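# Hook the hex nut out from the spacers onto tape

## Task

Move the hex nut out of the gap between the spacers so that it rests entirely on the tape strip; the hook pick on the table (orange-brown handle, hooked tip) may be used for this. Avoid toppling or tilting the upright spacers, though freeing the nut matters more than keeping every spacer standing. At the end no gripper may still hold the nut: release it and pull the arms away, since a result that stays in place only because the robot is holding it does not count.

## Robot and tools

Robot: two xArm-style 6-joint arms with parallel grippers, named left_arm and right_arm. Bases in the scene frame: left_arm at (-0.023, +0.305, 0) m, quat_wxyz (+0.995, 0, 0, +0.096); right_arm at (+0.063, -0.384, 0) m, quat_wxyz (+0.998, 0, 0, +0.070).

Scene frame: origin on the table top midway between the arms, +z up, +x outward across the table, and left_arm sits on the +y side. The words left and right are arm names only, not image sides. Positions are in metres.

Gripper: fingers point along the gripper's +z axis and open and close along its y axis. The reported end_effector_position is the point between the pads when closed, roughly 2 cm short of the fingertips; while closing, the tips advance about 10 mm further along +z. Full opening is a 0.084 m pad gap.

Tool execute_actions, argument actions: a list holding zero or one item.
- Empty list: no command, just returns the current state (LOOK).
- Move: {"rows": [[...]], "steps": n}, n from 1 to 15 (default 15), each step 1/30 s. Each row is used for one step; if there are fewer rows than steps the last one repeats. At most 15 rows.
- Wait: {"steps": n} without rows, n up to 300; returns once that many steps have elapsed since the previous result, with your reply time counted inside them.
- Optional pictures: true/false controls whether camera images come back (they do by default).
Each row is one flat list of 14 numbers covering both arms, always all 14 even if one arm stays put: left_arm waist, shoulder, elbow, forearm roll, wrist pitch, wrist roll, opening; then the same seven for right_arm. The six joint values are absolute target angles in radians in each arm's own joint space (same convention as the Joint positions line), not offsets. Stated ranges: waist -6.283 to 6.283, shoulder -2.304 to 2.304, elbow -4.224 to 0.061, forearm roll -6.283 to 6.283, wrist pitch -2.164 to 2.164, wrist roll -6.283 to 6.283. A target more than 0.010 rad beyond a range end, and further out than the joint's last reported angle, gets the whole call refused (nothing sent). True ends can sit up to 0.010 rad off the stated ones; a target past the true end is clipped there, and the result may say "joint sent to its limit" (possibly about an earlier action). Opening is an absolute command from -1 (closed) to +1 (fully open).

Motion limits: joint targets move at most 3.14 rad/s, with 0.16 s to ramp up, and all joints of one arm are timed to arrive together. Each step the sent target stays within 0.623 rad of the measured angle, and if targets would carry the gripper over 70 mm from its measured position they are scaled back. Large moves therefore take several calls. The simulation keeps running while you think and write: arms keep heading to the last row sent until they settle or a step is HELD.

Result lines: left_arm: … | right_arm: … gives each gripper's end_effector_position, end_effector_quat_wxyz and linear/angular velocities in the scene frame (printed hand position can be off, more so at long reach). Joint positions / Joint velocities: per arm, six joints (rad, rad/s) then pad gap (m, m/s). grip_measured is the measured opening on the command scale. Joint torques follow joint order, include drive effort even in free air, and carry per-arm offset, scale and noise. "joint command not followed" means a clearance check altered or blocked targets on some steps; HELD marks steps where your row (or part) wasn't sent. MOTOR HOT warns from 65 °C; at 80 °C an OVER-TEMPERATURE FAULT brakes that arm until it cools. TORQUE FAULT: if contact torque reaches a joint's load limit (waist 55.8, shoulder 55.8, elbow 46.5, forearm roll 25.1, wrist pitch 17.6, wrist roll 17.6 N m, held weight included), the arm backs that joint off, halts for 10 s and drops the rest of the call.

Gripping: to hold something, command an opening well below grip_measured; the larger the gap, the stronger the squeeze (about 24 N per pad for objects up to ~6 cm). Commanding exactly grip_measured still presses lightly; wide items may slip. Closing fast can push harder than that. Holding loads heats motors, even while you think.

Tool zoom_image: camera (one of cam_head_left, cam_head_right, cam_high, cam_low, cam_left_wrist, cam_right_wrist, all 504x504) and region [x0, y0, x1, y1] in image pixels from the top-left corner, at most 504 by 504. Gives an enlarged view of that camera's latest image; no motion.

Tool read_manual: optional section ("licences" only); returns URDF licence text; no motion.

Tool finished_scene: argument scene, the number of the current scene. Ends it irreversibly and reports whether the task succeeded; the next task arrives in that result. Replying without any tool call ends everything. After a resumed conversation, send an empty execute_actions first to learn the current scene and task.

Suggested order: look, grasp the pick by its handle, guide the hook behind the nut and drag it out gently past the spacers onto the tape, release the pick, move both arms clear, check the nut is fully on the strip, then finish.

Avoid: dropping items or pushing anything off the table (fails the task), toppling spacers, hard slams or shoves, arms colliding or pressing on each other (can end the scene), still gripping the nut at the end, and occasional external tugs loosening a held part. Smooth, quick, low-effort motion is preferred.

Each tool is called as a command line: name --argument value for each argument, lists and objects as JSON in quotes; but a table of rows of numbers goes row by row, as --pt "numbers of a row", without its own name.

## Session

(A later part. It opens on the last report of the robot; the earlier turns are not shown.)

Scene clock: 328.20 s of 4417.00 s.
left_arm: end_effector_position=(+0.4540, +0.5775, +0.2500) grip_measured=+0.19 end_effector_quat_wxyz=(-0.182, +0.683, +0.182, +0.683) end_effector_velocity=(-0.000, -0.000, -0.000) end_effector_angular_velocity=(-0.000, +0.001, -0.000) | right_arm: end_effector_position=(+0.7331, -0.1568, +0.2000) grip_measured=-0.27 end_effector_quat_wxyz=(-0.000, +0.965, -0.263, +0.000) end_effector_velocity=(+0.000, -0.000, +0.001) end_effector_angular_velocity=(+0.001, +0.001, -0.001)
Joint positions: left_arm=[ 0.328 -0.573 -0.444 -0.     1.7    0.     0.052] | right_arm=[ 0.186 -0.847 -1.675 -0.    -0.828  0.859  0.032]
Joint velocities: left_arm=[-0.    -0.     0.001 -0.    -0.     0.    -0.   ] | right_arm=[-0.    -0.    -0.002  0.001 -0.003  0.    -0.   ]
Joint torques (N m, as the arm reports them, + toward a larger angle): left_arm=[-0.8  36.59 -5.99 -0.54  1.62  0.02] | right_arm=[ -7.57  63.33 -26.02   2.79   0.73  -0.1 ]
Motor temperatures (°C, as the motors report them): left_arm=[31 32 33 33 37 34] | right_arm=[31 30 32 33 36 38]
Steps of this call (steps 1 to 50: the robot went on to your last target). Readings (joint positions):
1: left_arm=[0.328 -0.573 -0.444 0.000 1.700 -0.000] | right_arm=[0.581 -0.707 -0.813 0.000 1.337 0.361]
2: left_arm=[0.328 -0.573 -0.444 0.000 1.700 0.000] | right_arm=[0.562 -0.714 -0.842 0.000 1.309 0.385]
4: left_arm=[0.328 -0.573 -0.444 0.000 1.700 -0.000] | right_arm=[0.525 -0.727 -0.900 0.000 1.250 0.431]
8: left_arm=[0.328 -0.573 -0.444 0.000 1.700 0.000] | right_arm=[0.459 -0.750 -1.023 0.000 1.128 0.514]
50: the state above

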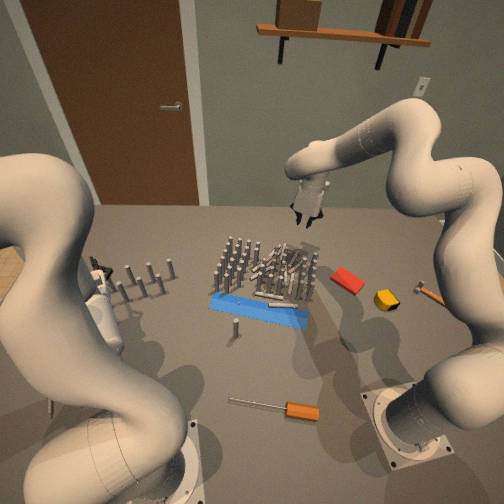

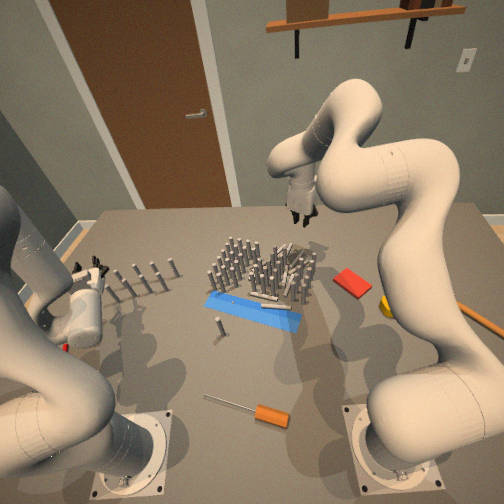

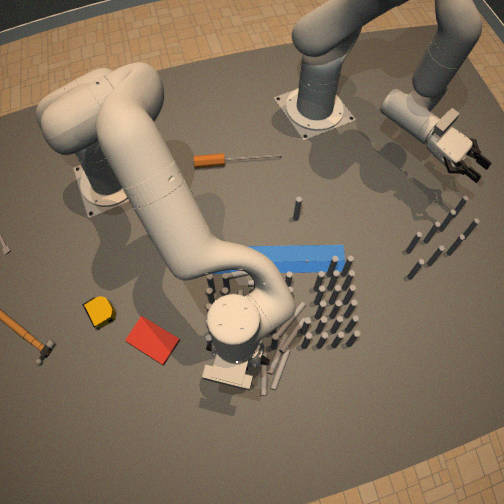

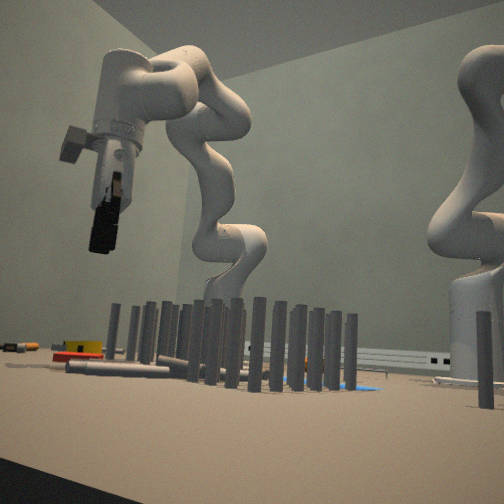

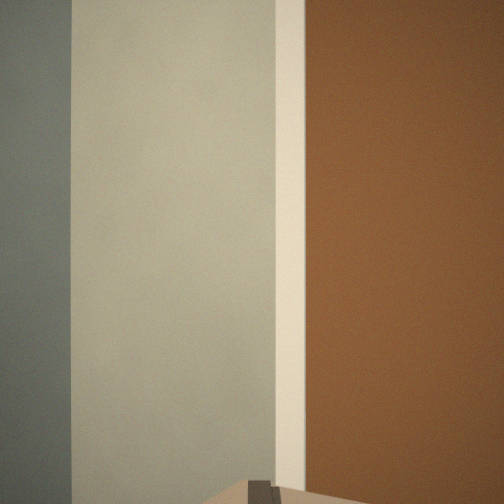

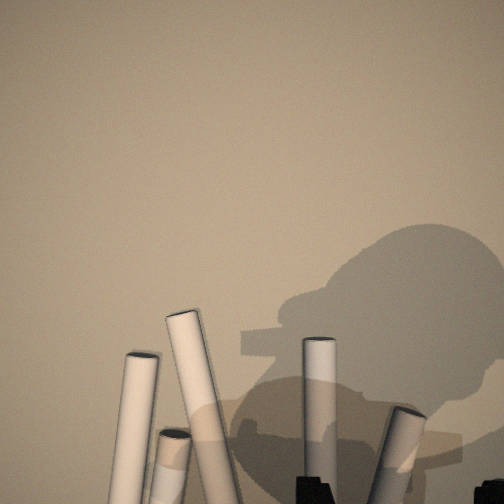

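execute_actions --actions '[{"rows": [[0.3277,-0.5729,-0.4441,0,1.6996,0,0.2, 0.1855,-1.0978,-1.6832,0,-0.5854,0.8589,-0.25]], "steps": 15}]' --pictures false

execute_actions --actions '[{"rows": [[0.3277,-0.5729,-0.4441,0,1.6996,0,0.2, 0.1855,-1.0978,-1.6832,0,-0.5854,0.8589,-0.25],[0.3277,-0.5729,-0.4441,0,1.6996,0,0.2, 0.1855,-1.0978,-1.6832,0,-0.5854,0.8589,-0.25],[0.3277,-0.5729,-0.4441,0,1.6996,0,0.2, 0.1855,-1.0978,-1.6832,0,-0.5854,0.8589,-0.25],[0.3277,-0.5729,-0.4441,0,1.6996,0,0.2, 0.1855,-1.0978,-1.6832,0,-0.5854,0.8589,-1]], "steps": 13}]' --pictures false

execute_actions --actions '[{"rows": [[0.3277,-0.5729,-0.4441,0,1.6996,0,0.2, 0.1855,-0.8475,-1.6755,0,-0.828,0.8589,-1]], "steps": 13}]' --pictures false

execute_actions --actions '[{"rows": [[0.3277,-0.5729,-0.4441,0,1.6996,0,0.2, 1.03,-0.4427,-1.0289,0,0.9846,0,-1]], "steps": 15}]' --pictures false

execute_actions --actions '[{"steps": 30}]' --pictures false

execute_actions --actions '[{"rows": [[0.3277,-0.5729,-0.4441,0,1.6996,0,0.2, 1.03,-0.5729,-0.4441,0,1.6996,0,-1]], "steps": 15}]' --pictures false

execute_actions --actions '[{"rows": [[0.3277,-0.5729,-0.4441,0,1.6996,0,0.2, 1.03,-0.5729,-0.4441,0,1.6996,0,-1]], "steps": 10}]' --pictures false

execute_actions --actions '[{"rows": [[0.3277,-0.5729,-0.4441,0,1.6996,0,0.2, 1.03,-0.9799,-0.6006,0,1.9501,0,-1]], "steps": 15}]'

Scene clock: 330.67 s of 4417.00 s.
left_arm: end_effector_position=(+0.4540, +0.5775, +0.2500) grip_measured=+0.19 end_effector_quat_wxyz=(-0.182, +0.683, +0.182, +0.683) end_effector_velocity=(+0.000, +0.000, -0.000) end_effector_angular_velocity=(+0.001, +0.000, -0.000) | right_arm: end_effector_position=(+0.7320, -0.1573, +0.0252) grip_measured=-0.27 end_effector_quat_wxyz=(+0.001, +0.965, -0.263, -0.001) end_effector_velocity=(+0.038, +0.013, +0.022) end_effector_angular_velocity=(+0.035, -0.103, -0.001)
Joint positions: left_arm=[ 0.328 -0.573 -0.444  0.     1.7   -0.     0.052] | right_arm=[ 0.186 -1.097 -1.682 -0.    -0.588  0.859  0.032]
Joint velocities: left_arm=[ 0.    -0.    -0.001  0.001 -0.     0.001  0.   ] | right_arm=[-0.     0.009 -0.045  0.001  0.056 -0.     0.   ]
Joint torques (N m, as the arm reports them, + toward a larger angle): left_arm=[-2.24 37.68 -5.54  0.44  1.76 -0.08] | right_arm=[ -6.52  75.3  -26.87   2.94   0.63  -0.06]
Motor temperatures (°C, as the motors report them): left_arm=[31 32 33 33 37 34] | right_arm=[31 30 32 33 36 38]
Steps of this call (steps 1 to 15: the robot went on to your last target; steps 16 to 59: nothing new was sent; steps 60 to 74: all 15 steps of this action). Readings (joint positions):
60: left_arm=[0.328 -0.573 -0.444 -0.000 1.700 0.000] | right_arm=[0.186 -0.848 -1.676 0.000 -0.828 0.859]
61: left_arm=[0.328 -0.573 -0.444 0.000 1.700 0.000] | right_arm=[0.186 -0.852 -1.677 0.000 -0.821 0.859]
63: left_arm=[0.328 -0.573 -0.444 -0.000 1.700 -0.000] | right_arm=[0.186 -0.894 -1.681 0.000 -0.775 0.859]
67: left_arm=[0.328 -0.573 -0.444 0.000 1.700 -0.000] | right_arm=[0.185 -0.995 -1.680 -0.000 -0.683 0.859]
74: the state above

Scene clock: 331.10 s of 4417.00 s.
left_arm: end_effector_position=(+0.4540, +0.5775, +0.2500) grip_measured=+0.19 end_effector_quat_wxyz=(-0.182, +0.683, +0.182, +0.683) end_effector_velocity=(-0.000, +0.000, -0.000) end_effector_angular_velocity=(+0.002, +0.002, -0.000) | right_arm: end_effector_position=(+0.7337, -0.1567, +0.0261) grip_measured=-0.66 end_effector_quat_wxyz=(-0.000, +0.965, -0.263, +0.001) end_effector_velocity=(-0.000, -0.000, -0.001) end_effector_angular_velocity=(-0.001, +0.000, +0.001)
Joint positions: left_arm=[ 0.328 -0.573 -0.444 -0.     1.7   -0.     0.052] | right_arm=[ 0.185 -1.097 -1.684 -0.    -0.586  0.859  0.015]
Joint velocities: left_arm=[ 0.001 -0.     0.001  0.001 -0.     0.003  0.   ] | right_arm=[ 0.    -0.001 -0.    -0.002  0.     0.     0.   ]
Joint torques (N m, as the arm reports them, + toward a larger angle): left_arm=[-1.13 34.64 -6.22 -0.4   1.58  0.13] | right_arm=[ -5.42  56.61 -18.76   2.64   0.91  -0.02]
Motor temperatures (°C, as the motors report them): left_arm=[31 32 33 33 37 34] | right_arm=[31 30 32 33 36 38]
Steps of this call (steps 1 to 13: all 13 steps of this action). Readings (joint positions):
1: left_arm=[0.328 -0.573 -0.444 -0.000 1.700 0.000] | right_arm=[0.186 -1.096 -1.683 -0.000 -0.587 0.859]
2: left_arm=[0.328 -0.573 -0.444 -0.000 1.700 0.000] | right_arm=[0.186 -1.096 -1.684 0.000 -0.586 0.859]
4: left_arm=[0.328 -0.573 -0.444 -0.000 1.700 0.000] | right_arm=[0.185 -1.096 -1.684 0.000 -0.586 0.859]
8: left_arm=[0.328 -0.573 -0.444 0.000 1.700 -0.000] | right_arm=[0.185 -1.096 -1.684 0.000 -0.586 0.859]
13: the state above

Scene clock: 331.53 s of 4417.00 s.
left_arm: end_effector_position=(+0.4540, +0.5775, +0.2500) grip_measured=+0.19 end_effector_quat_wxyz=(-0.182, +0.683, +0.182, +0.683) end_effector_velocity=(-0.000, -0.000, +0.000) end_effector_angular_velocity=(-0.001, -0.000, -0.000) | right_arm: end_effector_position=(+0.7357, -0.1560, +0.1977) grip_measured=-0.66 end_effector_quat_wxyz=(-0.002, +0.965, -0.263, +0.003) end_effector_velocity=(-0.012, -0.004, +0.127) end_effector_angular_velocity=(+0.003, -0.006, -0.001)
Joint positions: left_arm=[ 0.328 -0.573 -0.444 -0.     1.7   -0.     0.052] | right_arm=[ 0.186 -0.853 -1.679  0.    -0.819  0.859  0.015]
Joint velocities: left_arm=[ 0.     0.001  0.001  0.    -0.    -0.001 -0.   ] | right_arm=[ 0.     0.18   0.001  0.001 -0.172  0.    -0.   ]
Joint torques (N m, as the arm reports them, + toward a larger angle): left_arm=[ 0.48 37.13 -6.41 -0.13  1.75  0.08] | right_arm=[ -8.16  18.43 -14.33   2.93   0.86   0.04]
Motor temperatures (°C, as the motors report them): left_arm=[31 32 33 33 37 34] | right_arm=[31 30 32 33 36 38]
Steps of this call (steps 1 to 13: all 13 steps of this action). Readings (joint positions):
1: left_arm=[0.328 -0.573 -0.444 0.000 1.700 0.000] | right_arm=[0.185 -1.097 -1.684 -0.000 -0.586 0.859]
2: left_arm=[0.328 -0.573 -0.444 0.000 1.700 -0.000] | right_arm=[0.185 -1.093 -1.683 -0.000 -0.592 0.859]
4: left_arm=[0.328 -0.573 -0.444 0.000 1.700 0.000] | right_arm=[0.186 -1.052 -1.677 -0.000 -0.638 0.859]
8: left_arm=[0.328 -0.573 -0.444 -0.000 1.700 0.000] | right_arm=[0.186 -0.950 -1.679 0.000 -0.730 0.859]
13: the state above

Scene clock: 332.03 s of 4417.00 s.
left_arm: end_effector_position=(+0.4540, +0.5775, +0.2500) grip_measured=+0.19 end_effector_quat_wxyz=(-0.182, +0.683, +0.182, +0.683) end_effector_velocity=(-0.001, +0.001, -0.001) end_effector_angular_velocity=(-0.000, +0.001, +0.002) | right_arm: end_effector_position=(+0.6174, +0.0317, +0.2087) grip_measured=-0.66 end_effector_quat_wxyz=(-0.062, +0.993, +0.052, +0.092) end_effector_velocity=(-0.297, +0.403, +0.036) end_effector_angular_velocity=(+0.230, -0.576, +1.439)
Joint positions: left_arm=[ 0.328 -0.573 -0.444 -0.     1.7    0.     0.052] | right_arm=[ 0.502 -0.679 -1.402  0.    -0.501  0.538  0.015]
Joint velocities: left_arm=[ 0.001 -0.001  0.    -0.001 -0.     0.    -0.   ] | right_arm=[ 0.722  0.321  0.509  0.     0.787 -0.735  0.   ]
Joint torques (N m, as the arm reports them, + toward a larger angle): left_arm=[-1.98 36.72 -6.06  0.46  1.69 -0.06] | right_arm=[ -6.15  61.25 -26.02   2.78   1.    -0.08]
Motor temperatures (°C, as the motors report them): left_arm=[31 32 33 33 37 34] | right_arm=[31 30 32 33 36 38]
Steps of this call (steps 1 to 15: all 15 steps of this action). Readings (joint positions):
1: left_arm=[0.328 -0.573 -0.444 -0.000 1.700 0.000] | right_arm=[0.186 -0.849 -1.678 0.000 -0.822 0.859]
2: left_arm=[0.328 -0.573 -0.444 -0.000 1.700 -0.000] | right_arm=[0.189 -0.846 -1.671 -0.000 -0.818 0.852]
4: left_arm=[0.328 -0.573 -0.444 0.000 1.700 -0.000] | right_arm=[0.230 -0.820 -1.625 -0.000 -0.772 0.808]
8: left_arm=[0.328 -0.573 -0.444 -0.000 1.700 0.000] | right_arm=[0.331 -0.761 -1.532 -0.000 -0.675 0.710]
15: the state above

Scene clock: 333.03 s of 4417.00 s.
left_arm: end_effector_position=(+0.4540, +0.5775, +0.2500) grip_measured=+0.19 end_effector_quat_wxyz=(-0.182, +0.683, +0.182, +0.683) end_effector_velocity=(-0.000, +0.000, +0.000) end_effector_angular_velocity=(+0.002, +0.000, +0.001) | right_arm: end_effector_position=(+0.3712, +0.3263, +0.4307) grip_measured=-0.66 end_effector_quat_wxyz=(-0.379, +0.610, +0.396, +0.572) end_effector_velocity=(-0.146, +0.035, +0.260) end_effector_angular_velocity=(+0.899, -0.591, +0.203)
Joint positions: left_arm=[ 0.328 -0.573 -0.444  0.     1.7   -0.     0.052] | right_arm=[ 1.02  -0.447 -1.036 -0.     0.923  0.01   0.015]
Joint velocities: left_arm=[-0.     0.001  0.    -0.001 -0.     0.001  0.   ] | right_arm=[ 0.191  0.087  0.126 -0.002  1.098 -0.183 -0.   ]
Joint torques (N m, as the arm reports them, + toward a larger angle): left_arm=[-1.65 37.84 -5.29  0.38  1.53  0.05] | right_arm=[-16.44  42.84 -26.21   3.13   0.89  -0.01]
Motor temperatures (°C, as the motors report them): left_arm=[31 32 33 33 37 34] | right_arm=[31 30 32 33 36 38]
Steps of this call (steps 1 to 30: the robot went on to your last target). Readings (joint positions):
1: left_arm=[0.328 -0.573 -0.444 -0.000 1.700 -0.000] | right_arm=[0.526 -0.668 -1.385 0.000 -0.474 0.514]
2: left_arm=[0.328 -0.573 -0.444 -0.000 1.700 0.000] | right_arm=[0.550 -0.658 -1.368 0.000 -0.446 0.489]
4: left_arm=[0.328 -0.573 -0.444 -0.000 1.700 0.000] | right_arm=[0.597 -0.637 -1.335 0.000 -0.387 0.441]
8: left_arm=[0.328 -0.573 -0.444 0.000 1.700 0.000] | right_arm=[0.689 -0.595 -1.270 0.000 -0.252 0.347]
30: the state above

Scene clock: 333.53 s of 4417.00 s.
left_arm: end_effector_position=(+0.4540, +0.5775, +0.2500) grip_measured=+0.19 end_effector_quat_wxyz=(-0.182, +0.683, +0.182, +0.683) end_effector_velocity=(-0.000, -0.000, -0.000) end_effector_angular_velocity=(+0.000, +0.001, -0.001) | right_arm: end_effector_position=(+0.3110, +0.2002, +0.2870) grip_measured=-0.66 end_effector_quat_wxyz=(-0.387, +0.595, +0.393, +0.584) end_effector_velocity=(-0.161, -0.365, -0.240) end_effector_angular_velocity=(+0.070, -0.039, +0.008)
Joint positions: left_arm=[ 0.328 -0.573 -0.444  0.     1.7   -0.     0.052] | right_arm=[ 1.028 -0.532 -0.633  0.     1.453  0.002  0.015]
Joint velocities: left_arm=[-0.     0.     0.001  0.001 -0.     0.001 -0.   ] | right_arm=[ 0.009 -0.203  0.94   0.001  1.222 -0.009  0.   ]
Joint torques (N m, as the arm reports them, + toward a larger angle): left_arm=[-1.94 35.66 -6.31  0.05  1.7  -0.04] | right_arm=[ -7.42  40.64 -17.75   2.61   2.43  -0.08]
Motor temperatures (°C, as the motors report them): left_arm=[31 32 33 33 37 34] | right_arm=[31 30 32 33 36 38]
Steps of this call (steps 1 to 15: all 15 steps of this action). Readings (joint positions):
1: left_arm=[0.328 -0.573 -0.444 0.000 1.700 0.000] | right_arm=[1.025 -0.445 -1.033 -0.000 0.952 0.006]
2: left_arm=[0.328 -0.573 -0.444 0.000 1.700 0.000] | right_arm=[1.027 -0.445 -1.026 -0.000 0.975 0.004]
4: left_arm=[0.328 -0.573 -0.444 -0.000 1.700 -0.000] | right_arm=[1.026 -0.456 -0.975 0.000 1.030 0.004]
8: left_arm=[0.328 -0.573 -0.444 0.000 1.700 -0.000] | right_arm=[1.026 -0.485 -0.851 0.000 1.170 0.003]
15: the state above

Scene clock: 333.87 s of 4417.00 s.
left_arm: end_effector_position=(+0.4540, +0.5775, +0.2500) grip_measured=+0.19 end_effector_quat_wxyz=(-0.182, +0.683, +0.182, +0.683) end_effector_velocity=(+0.001, -0.001, +0.000) end_effector_angular_velocity=(-0.000, -0.001, -0.003) | right_arm: end_effector_position=(+0.2774, +0.1239, +0.2507) grip_measured=-0.66 end_effector_quat_wxyz=(-0.391, +0.589, +0.391, +0.590) end_effector_velocity=(-0.002, -0.005, +0.007) end_effector_angular_velocity=(+0.029, -0.013, -0.002)
Joint positions: left_arm=[ 0.328 -0.573 -0.444 -0.     1.7   -0.     0.052] | right_arm=[ 1.03  -0.572 -0.447  0.     1.697  0.     0.015]
Joint velocities: left_arm=[-0.001  0.    -0.001  0.002 -0.    -0.001 -0.   ] | right_arm=[-0.     0.002  0.013  0.001  0.043 -0.    -0.   ]
Joint torques (N m, as the arm reports them, + toward a larger angle): left_arm=[-0.08 37.71 -6.36  0.11  1.61 -0.02] | right_arm=[ -7.14  35.53 -12.14   2.04   2.11  -0.09]
Motor temperatures (°C, as the motors report them): left_arm=[31 32 33 33 37 34] | right_arm=[31 30 32 33 36 38]
Steps of this call (steps 1 to 10: all 10 steps of this action). Readings (joint positions):
1: left_arm=[0.328 -0.573 -0.444 0.000 1.700 0.000] | right_arm=[1.028 -0.539 -0.601 0.000 1.494 0.001]
2: left_arm=[0.328 -0.573 -0.444 -0.000 1.700 0.000] | right_arm=[1.029 -0.546 -0.570 0.000 1.535 0.001]
4: left_arm=[0.328 -0.573 -0.444 0.000 1.700 -0.000] | right_arm=[1.029 -0.559 -0.508 -0.000 1.616 0.001]
8: left_arm=[0.328 -0.573 -0.444 0.000 1.700 0.000] | right_arm=[1.030 -0.572 -0.449 -0.000 1.691 0.000]
10: the state above

Scene clock: 334.37 s of 4417.00 s.
left_arm: end_effector_position=(+0.4540, +0.5775, +0.2500) grip_measured=+0.19 end_effector_quat_wxyz=(-0.182, +0.683, +0.182, +0.683) end_effector_velocity=(+0.000, -0.001, +0.000) end_effector_angular_velocity=(+0.001, +0.000, -0.004) | right_arm: end_effector_position=(+0.2770, +0.1229, +0.1307) grip_measured=-0.66 end_effector_quat_wxyz=(-0.391, +0.589, +0.391, +0.589) end_effector_velocity=(+0.003, +0.007, +0.009) end_effector_angular_velocity=(+0.045, -0.020, -0.000)
Joint positions: left_arm=[ 0.328 -0.573 -0.444 -0.     1.7   -0.     0.052] | right_arm=[ 1.03  -0.977 -0.599 -0.     1.948  0.     0.015]
Joint velocities: left_arm=[-0.     0.001  0.001  0.003  0.     0.001 -0.   ] | right_arm=[-0.    -0.009 -0.021  0.     0.037 -0.001 -0.   ]
Joint torques (N m, as the arm reports them, + toward a larger angle): left_arm=[-1.24 36.04 -6.08 -0.07  1.89  0.  ] | right_arm=[-6.78 47.21 -3.69  2.37  2.54 -0.18]
Motor temperatures (°C, as the motors report them): left_arm=[31 32 33 33 37 34] | right_arm=[31 30 32 33 36 38]
Steps of this call (steps 1 to 15: all 15 steps of this action). Readings (joint positions):
1: left_arm=[0.328 -0.573 -0.444 -0.000 1.700 0.000] | right_arm=[1.030 -0.572 -0.446 0.000 1.698 0.000]
2: left_arm=[0.328 -0.573 -0.444 -0.000 1.700 0.000] | right_arm=[1.030 -0.577 -0.449 0.000 1.704 0.000]
4: left_arm=[0.328 -0.573 -0.444 -0.000 1.700 -0.000] | right_arm=[1.030 -0.632 -0.471 -0.000 1.741 0.000]
8: left_arm=[0.328 -0.573 -0.444 0.000 1.700 0.000] | right_arm=[1.030 -0.841 -0.549 0.000 1.864 0.000]
15: the state above

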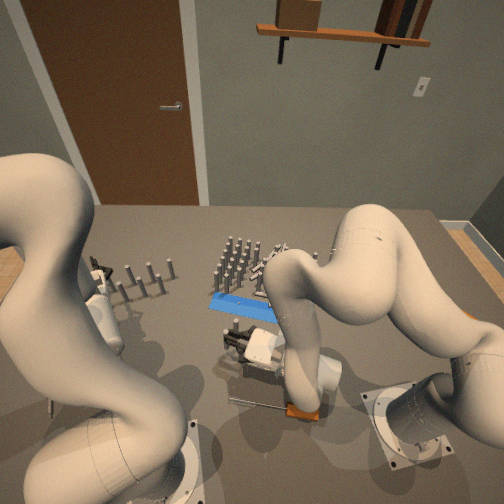

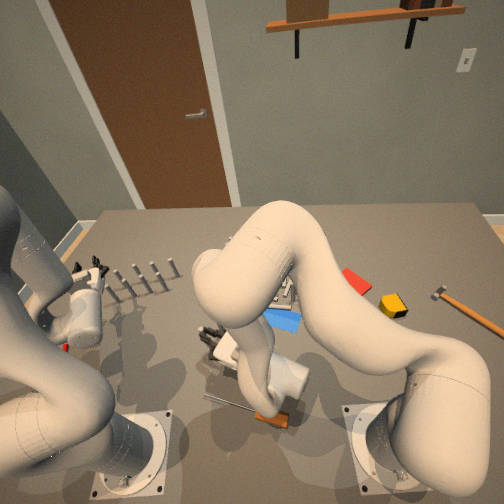

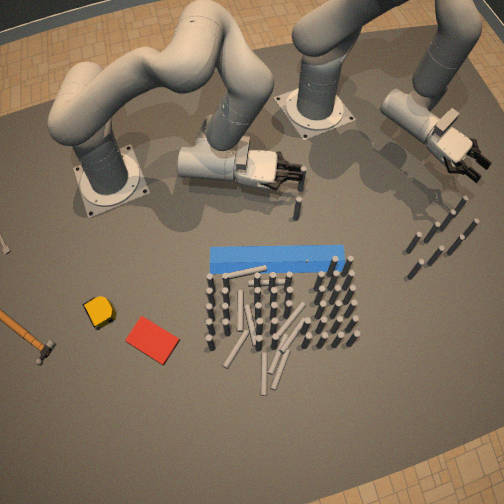

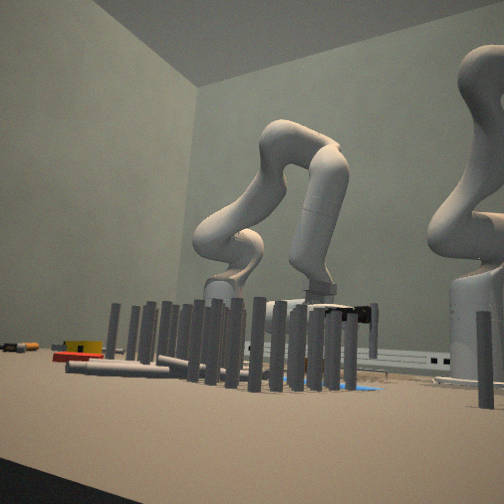

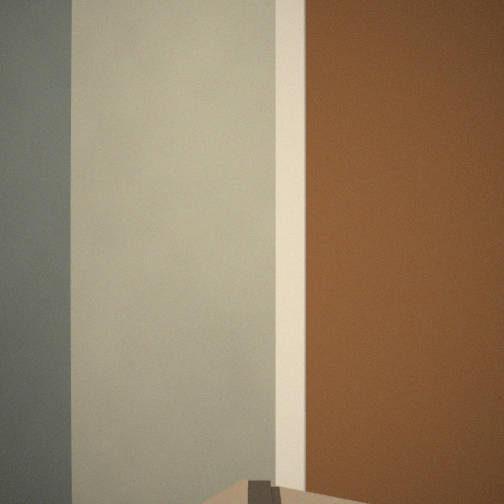

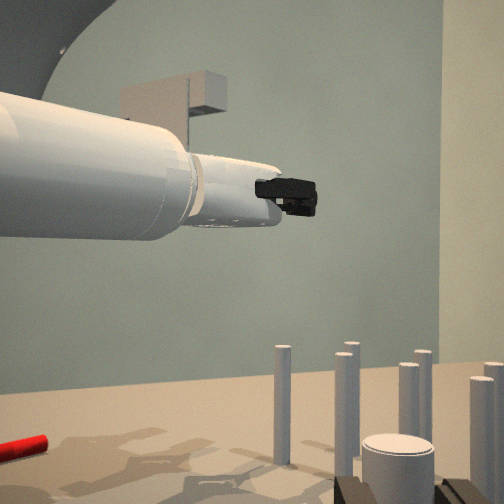

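execute_actions --actions '[{"rows": [[0.3277,-0.5729,-0.4441,0,1.6996,0,0.2, 1.03,-1.1145,-0.6776,0,2.0078,0,-1]], "steps": 15}]' --pictures false

execute_actions --actions '[{"rows": [[0.3277,-0.5729,-0.4441,0,1.6996,0,0.2, 1.03,-1.1145,-0.6776,0,2.0078,0,-1],[0.3277,-0.5729,-0.4441,0,1.6996,0,0.2, 1.03,-1.1145,-0.6776,0,2.0078,0,-1],[0.3277,-0.5729,-0.4441,0,1.6996,0,0.2, 1.03,-1.1145,-0.6776,0,2.0078,0,-1],[0.3277,-0.5729,-0.4441,0,1.6996,0,0.2, 1.03,-1.1145,-0.6776,0,2.0078,0,0.2]], "steps": 13}]' --pictures false

execute_actions --actions '[{"rows": [[0.3277,-0.5729,-0.4441,0,1.6996,0,0.2, 1.03,-0.5729,-0.4441,0,1.6996,0,0.2]], "steps": 15}]' --pictures false

execute_actions --actions '[{"steps": 10}]'

zoom_image --camera "cam_high" --region '[190, 150, 390, 300]'

Scene clock: 337.63 s of 4417.00 s.
left_arm: end_effector_position=(+0.4540, +0.5775, +0.2500) grip_measured=+0.19 end_effector_quat_wxyz=(-0.182, +0.683, +0.182, +0.683) end_effector_velocity=(+0.001, -0.000, -0.000) end_effector_angular_velocity=(-0.001, -0.001, -0.001) | right_arm: end_effector_position=(+0.2771, +0.1233, +0.0870) grip_measured=-0.66 end_effector_quat_wxyz=(-0.391, +0.589, +0.390, +0.590) end_effector_velocity=(-0.001, -0.002, -0.003) end_effector_angular_velocity=(-0.005, +0.001, -0.000)
Joint positions: left_arm=[ 0.328 -0.573 -0.444  0.     1.7   -0.     0.052] | right_arm=[ 1.03  -1.113 -0.677 -0.     2.008  0.     0.015]
Joint velocities: left_arm=[-0.001 -0.001 -0.001 -0.    -0.    -0.001  0.   ] | right_arm=[ 0.    -0.006  0.     0.     0.001 -0.001 -0.   ]
Joint torques (N m, as the arm reports them, + toward a larger angle): left_arm=[-1.2  36.09 -7.3  -0.1   1.59 -0.27] | right_arm=[-6.65 45.45 -2.63  1.94  2.48 -0.06]
Motor temperatures (°C, as the motors report them): left_arm=[31 32 33 33 37 34] | right_arm=[31 30 32 33 36 38]
Steps of this call (steps 1 to 15: the robot went on to your last target; steps 16 to 83: nothing new was sent; steps 84 to 98: all 15 steps of this action). Readings (joint positions):
84: left_arm=[0.328 -0.573 -0.444 -0.000 1.700 0.000] | right_arm=[1.030 -0.980 -0.601 -0.000 1.950 0.000]
85: left_arm=[0.328 -0.573 -0.444 0.000 1.700 -0.000] | right_arm=[1.030 -0.985 -0.604 -0.000 1.954 0.000]
87: left_arm=[0.328 -0.573 -0.444 -0.000 1.700 -0.000] | right_arm=[1.030 -1.035 -0.635 -0.000 1.977 0.000]
91: left_arm=[0.328 -0.573 -0.444 -0.000 1.700 -0.000] | right_arm=[1.030 -1.112 -0.674 0.000 2.004 -0.000]
98: the state above

Scene clock: 338.07 s of 4417.00 s.
left_arm: end_effector_position=(+0.4540, +0.5775, +0.2500) grip_measured=+0.19 end_effector_quat_wxyz=(-0.182, +0.683, +0.182, +0.683) end_effector_velocity=(-0.001, +0.000, +0.000) end_effector_angular_velocity=(+0.001, +0.001, +0.002) | right_arm: end_effector_position=(+0.2771, +0.1231, +0.0865) grip_measured=+0.19 end_effector_quat_wxyz=(-0.391, +0.589, +0.391, +0.589) end_effector_velocity=(-0.000, +0.000, -0.000) end_effector_angular_velocity=(-0.001, +0.001, +0.001)
Joint positions: left_arm=[ 0.328 -0.573 -0.444 -0.     1.7   -0.     0.052] | right_arm=[ 1.03  -1.114 -0.678 -0.     2.008 -0.     0.052]
Joint velocities: left_arm=[ 0.001  0.001  0.001 -0.001  0.     0.001 -0.   ] | right_arm=[ 0.    -0.     0.    -0.001 -0.001 -0.     0.   ]
Joint torques (N m, as the arm reports them, + toward a larger angle): left_arm=[ 0.   34.9  -6.36  0.52  1.59  0.08] | right_arm=[-5.92 44.85 -2.07  2.06  2.35 -0.02]
Motor temperatures (°C, as the motors report them): left_arm=[31 32 33 33 37 34] | right_arm=[31 30 32 33 36 38]
Steps of this call (steps 1 to 13: all 13 steps of this action). Readings (joint positions):
1: left_arm=[0.328 -0.573 -0.444 0.000 1.700 0.000] | right_arm=[1.030 -1.114 -0.677 -0.000 2.008 0.000]
2: left_arm=[0.328 -0.573 -0.444 0.000 1.700 0.000] | right_arm=[1.030 -1.114 -0.677 -0.000 2.008 0.000]
4: left_arm=[0.328 -0.573 -0.444 0.000 1.700 -0.000] | right_arm=[1.030 -1.114 -0.678 -0.000 2.008 0.000]
8: left_arm=[0.328 -0.573 -0.444 0.000 1.700 0.000] | right_arm=[1.030 -1.114 -0.678 -0.000 2.008 0.000]
13: the state above

Scene clock: 338.57 s of 4417.00 s.
left_arm: end_effector_position=(+0.4540, +0.5775, +0.2500) grip_measured=+0.19 end_effector_quat_wxyz=(-0.182, +0.683, +0.182, +0.683) end_effector_velocity=(-0.000, -0.000, -0.001) end_effector_angular_velocity=(-0.002, +0.001, -0.001) | right_arm: end_effector_position=(+0.2775, +0.1242, +0.2486) grip_measured=+0.19 end_effector_quat_wxyz=(-0.392, +0.588, +0.390, +0.591) end_effector_velocity=(-0.009, -0.022, +0.053) end_effector_angular_velocity=(-0.040, +0.016, -0.001)
Joint positions: left_arm=[ 0.328 -0.573 -0.444 -0.     1.7    0.     0.052] | right_arm=[ 1.03  -0.583 -0.45  -0.     1.709  0.     0.052]
Joint velocities: left_arm=[-0.    -0.002 -0.     0.    -0.    -0.001  0.   ] | right_arm=[-0.     0.241  0.117  0.001 -0.167 -0.001 -0.   ]
Joint torques (N m, as the arm reports them, + toward a larger angle): left_arm=[-0.81 39.08 -6.79  0.24  1.71 -0.18] | right_arm=[ -6.37   6.3  -11.72   2.48   2.21  -0.08]
Motor temperatures (°C, as the motors report them): left_arm=[31 32 33 33 37 34] | right_arm=[31 30 32 33 36 38]
Steps of this call (steps 1 to 15: all 15 steps of this action). Readings (joint positions):
1: left_arm=[0.328 -0.573 -0.444 0.000 1.700 -0.000] | right_arm=[1.030 -1.114 -0.677 0.000 2.008 0.000]
2: left_arm=[0.328 -0.573 -0.444 -0.000 1.700 -0.000] | right_arm=[1.030 -1.109 -0.675 0.000 2.003 -0.000]
4: left_arm=[0.328 -0.573 -0.444 0.000 1.700 0.000] | right_arm=[1.030 -1.056 -0.649 0.000 1.969 -0.000]
8: left_arm=[0.328 -0.573 -0.444 -0.000 1.700 0.000] | right_arm=[1.030 -0.855 -0.566 0.000 1.860 0.000]
15: the state above

Scene clock: 338.90 s of 4417.00 s.
left_arm: end_effector_position=(+0.4540, +0.5775, +0.2500) grip_measured=+0.19 end_effector_quat_wxyz=(-0.182, +0.683, +0.182, +0.683) end_effector_velocity=(-0.000, -0.000, -0.000) end_effector_angular_velocity=(-0.001, +0.000, -0.001) | right_arm: end_effector_position=(+0.2769, +0.1228, +0.2495) grip_measured=+0.19 end_effector_quat_wxyz=(-0.391, +0.590, +0.391, +0.589) end_effector_velocity=(+0.000, +0.001, +0.004) end_effector_angular_velocity=(+0.007, -0.002, +0.000)
Joint positions: left_arm=[ 0.328 -0.573 -0.444 -0.     1.7   -0.     0.052] | right_arm=[ 1.03  -0.574 -0.444  0.     1.7   -0.     0.052]
Joint velocities: left_arm=[ 0.     0.     0.001  0.001  0.    -0.    -0.   ] | right_arm=[ 0.     0.006 -0.001 -0.     0.001  0.001 -0.   ]
Joint torques (N m, as the arm reports them, + toward a larger angle): left_arm=[-1.68 36.34 -5.84 -0.02  1.78  0.02] | right_arm=[ -6.31  35.02 -10.33   2.39   2.33  -0.14]
Motor temperatures (°C, as the motors report them): left_arm=[31 32 33 33 37 34] | right_arm=[31 30 32 33 36 38]
Steps of this call (steps 1 to 10: the robot went on to your last target). Readings (joint positions):
1: left_arm=[0.328 -0.573 -0.444 -0.000 1.700 -0.000] | right_arm=[1.030 -0.578 -0.447 -0.000 1.705 0.000]
2: left_arm=[0.328 -0.573 -0.444 0.000 1.700 0.000] | right_arm=[1.030 -0.576 -0.446 -0.000 1.702 0.000]
4: left_arm=[0.328 -0.573 -0.444 -0.000 1.700 -0.000] | right_arm=[1.030 -0.575 -0.445 0.000 1.700 -0.000]
8: left_arm=[0.328 -0.573 -0.444 0.000 1.700 0.000] | right_arm=[1.030 -0.574 -0.444 0.000 1.700 -0.000]
10: the state above

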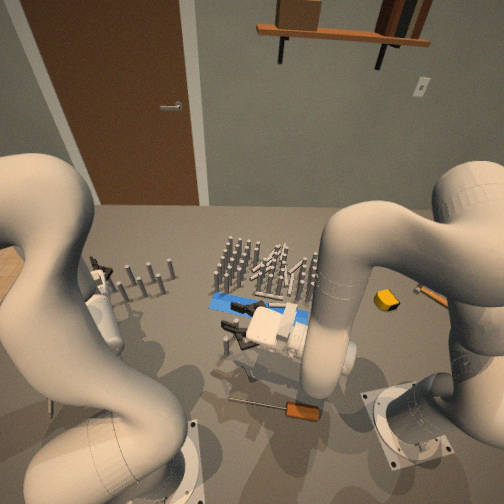

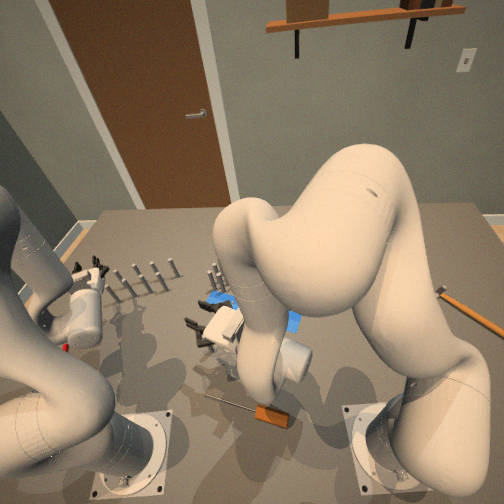

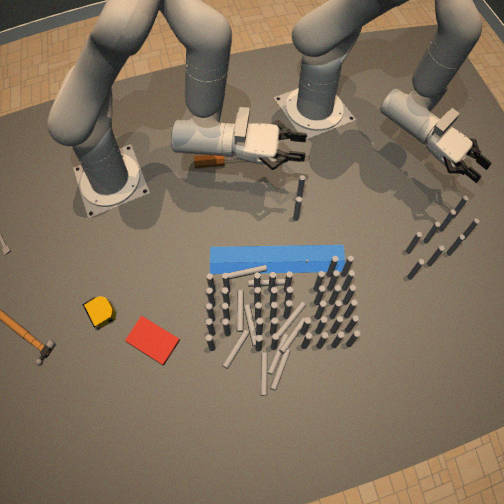

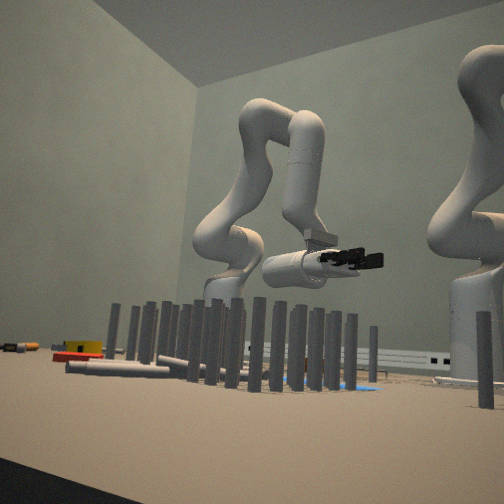

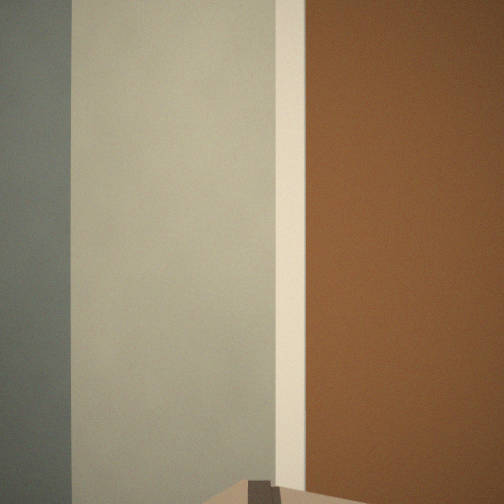

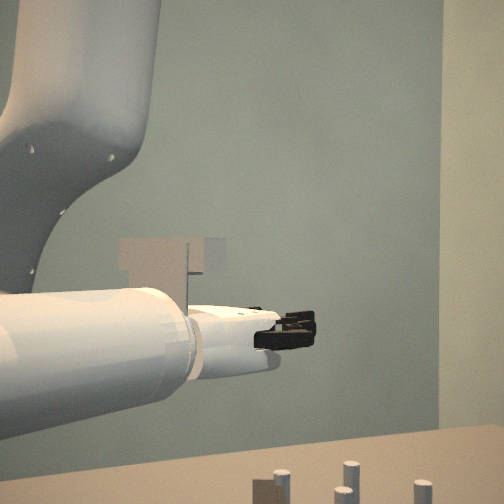

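Region (190, 150, 390, 300) of cam_high's 504x504 image, scaled by 2.520, with more detail than that image has; it fills the top 378 rows of this view, and the rest is white.

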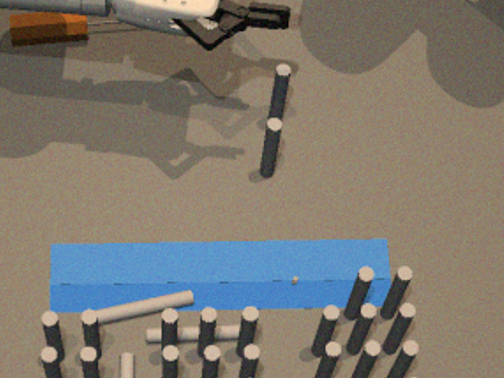

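The nut is still on the tape, 10 of the fallen spacers are standing again, and both arms are clear, so I'm ending the scene.

finished_scene --scene 2

The scene is finished: the task was done.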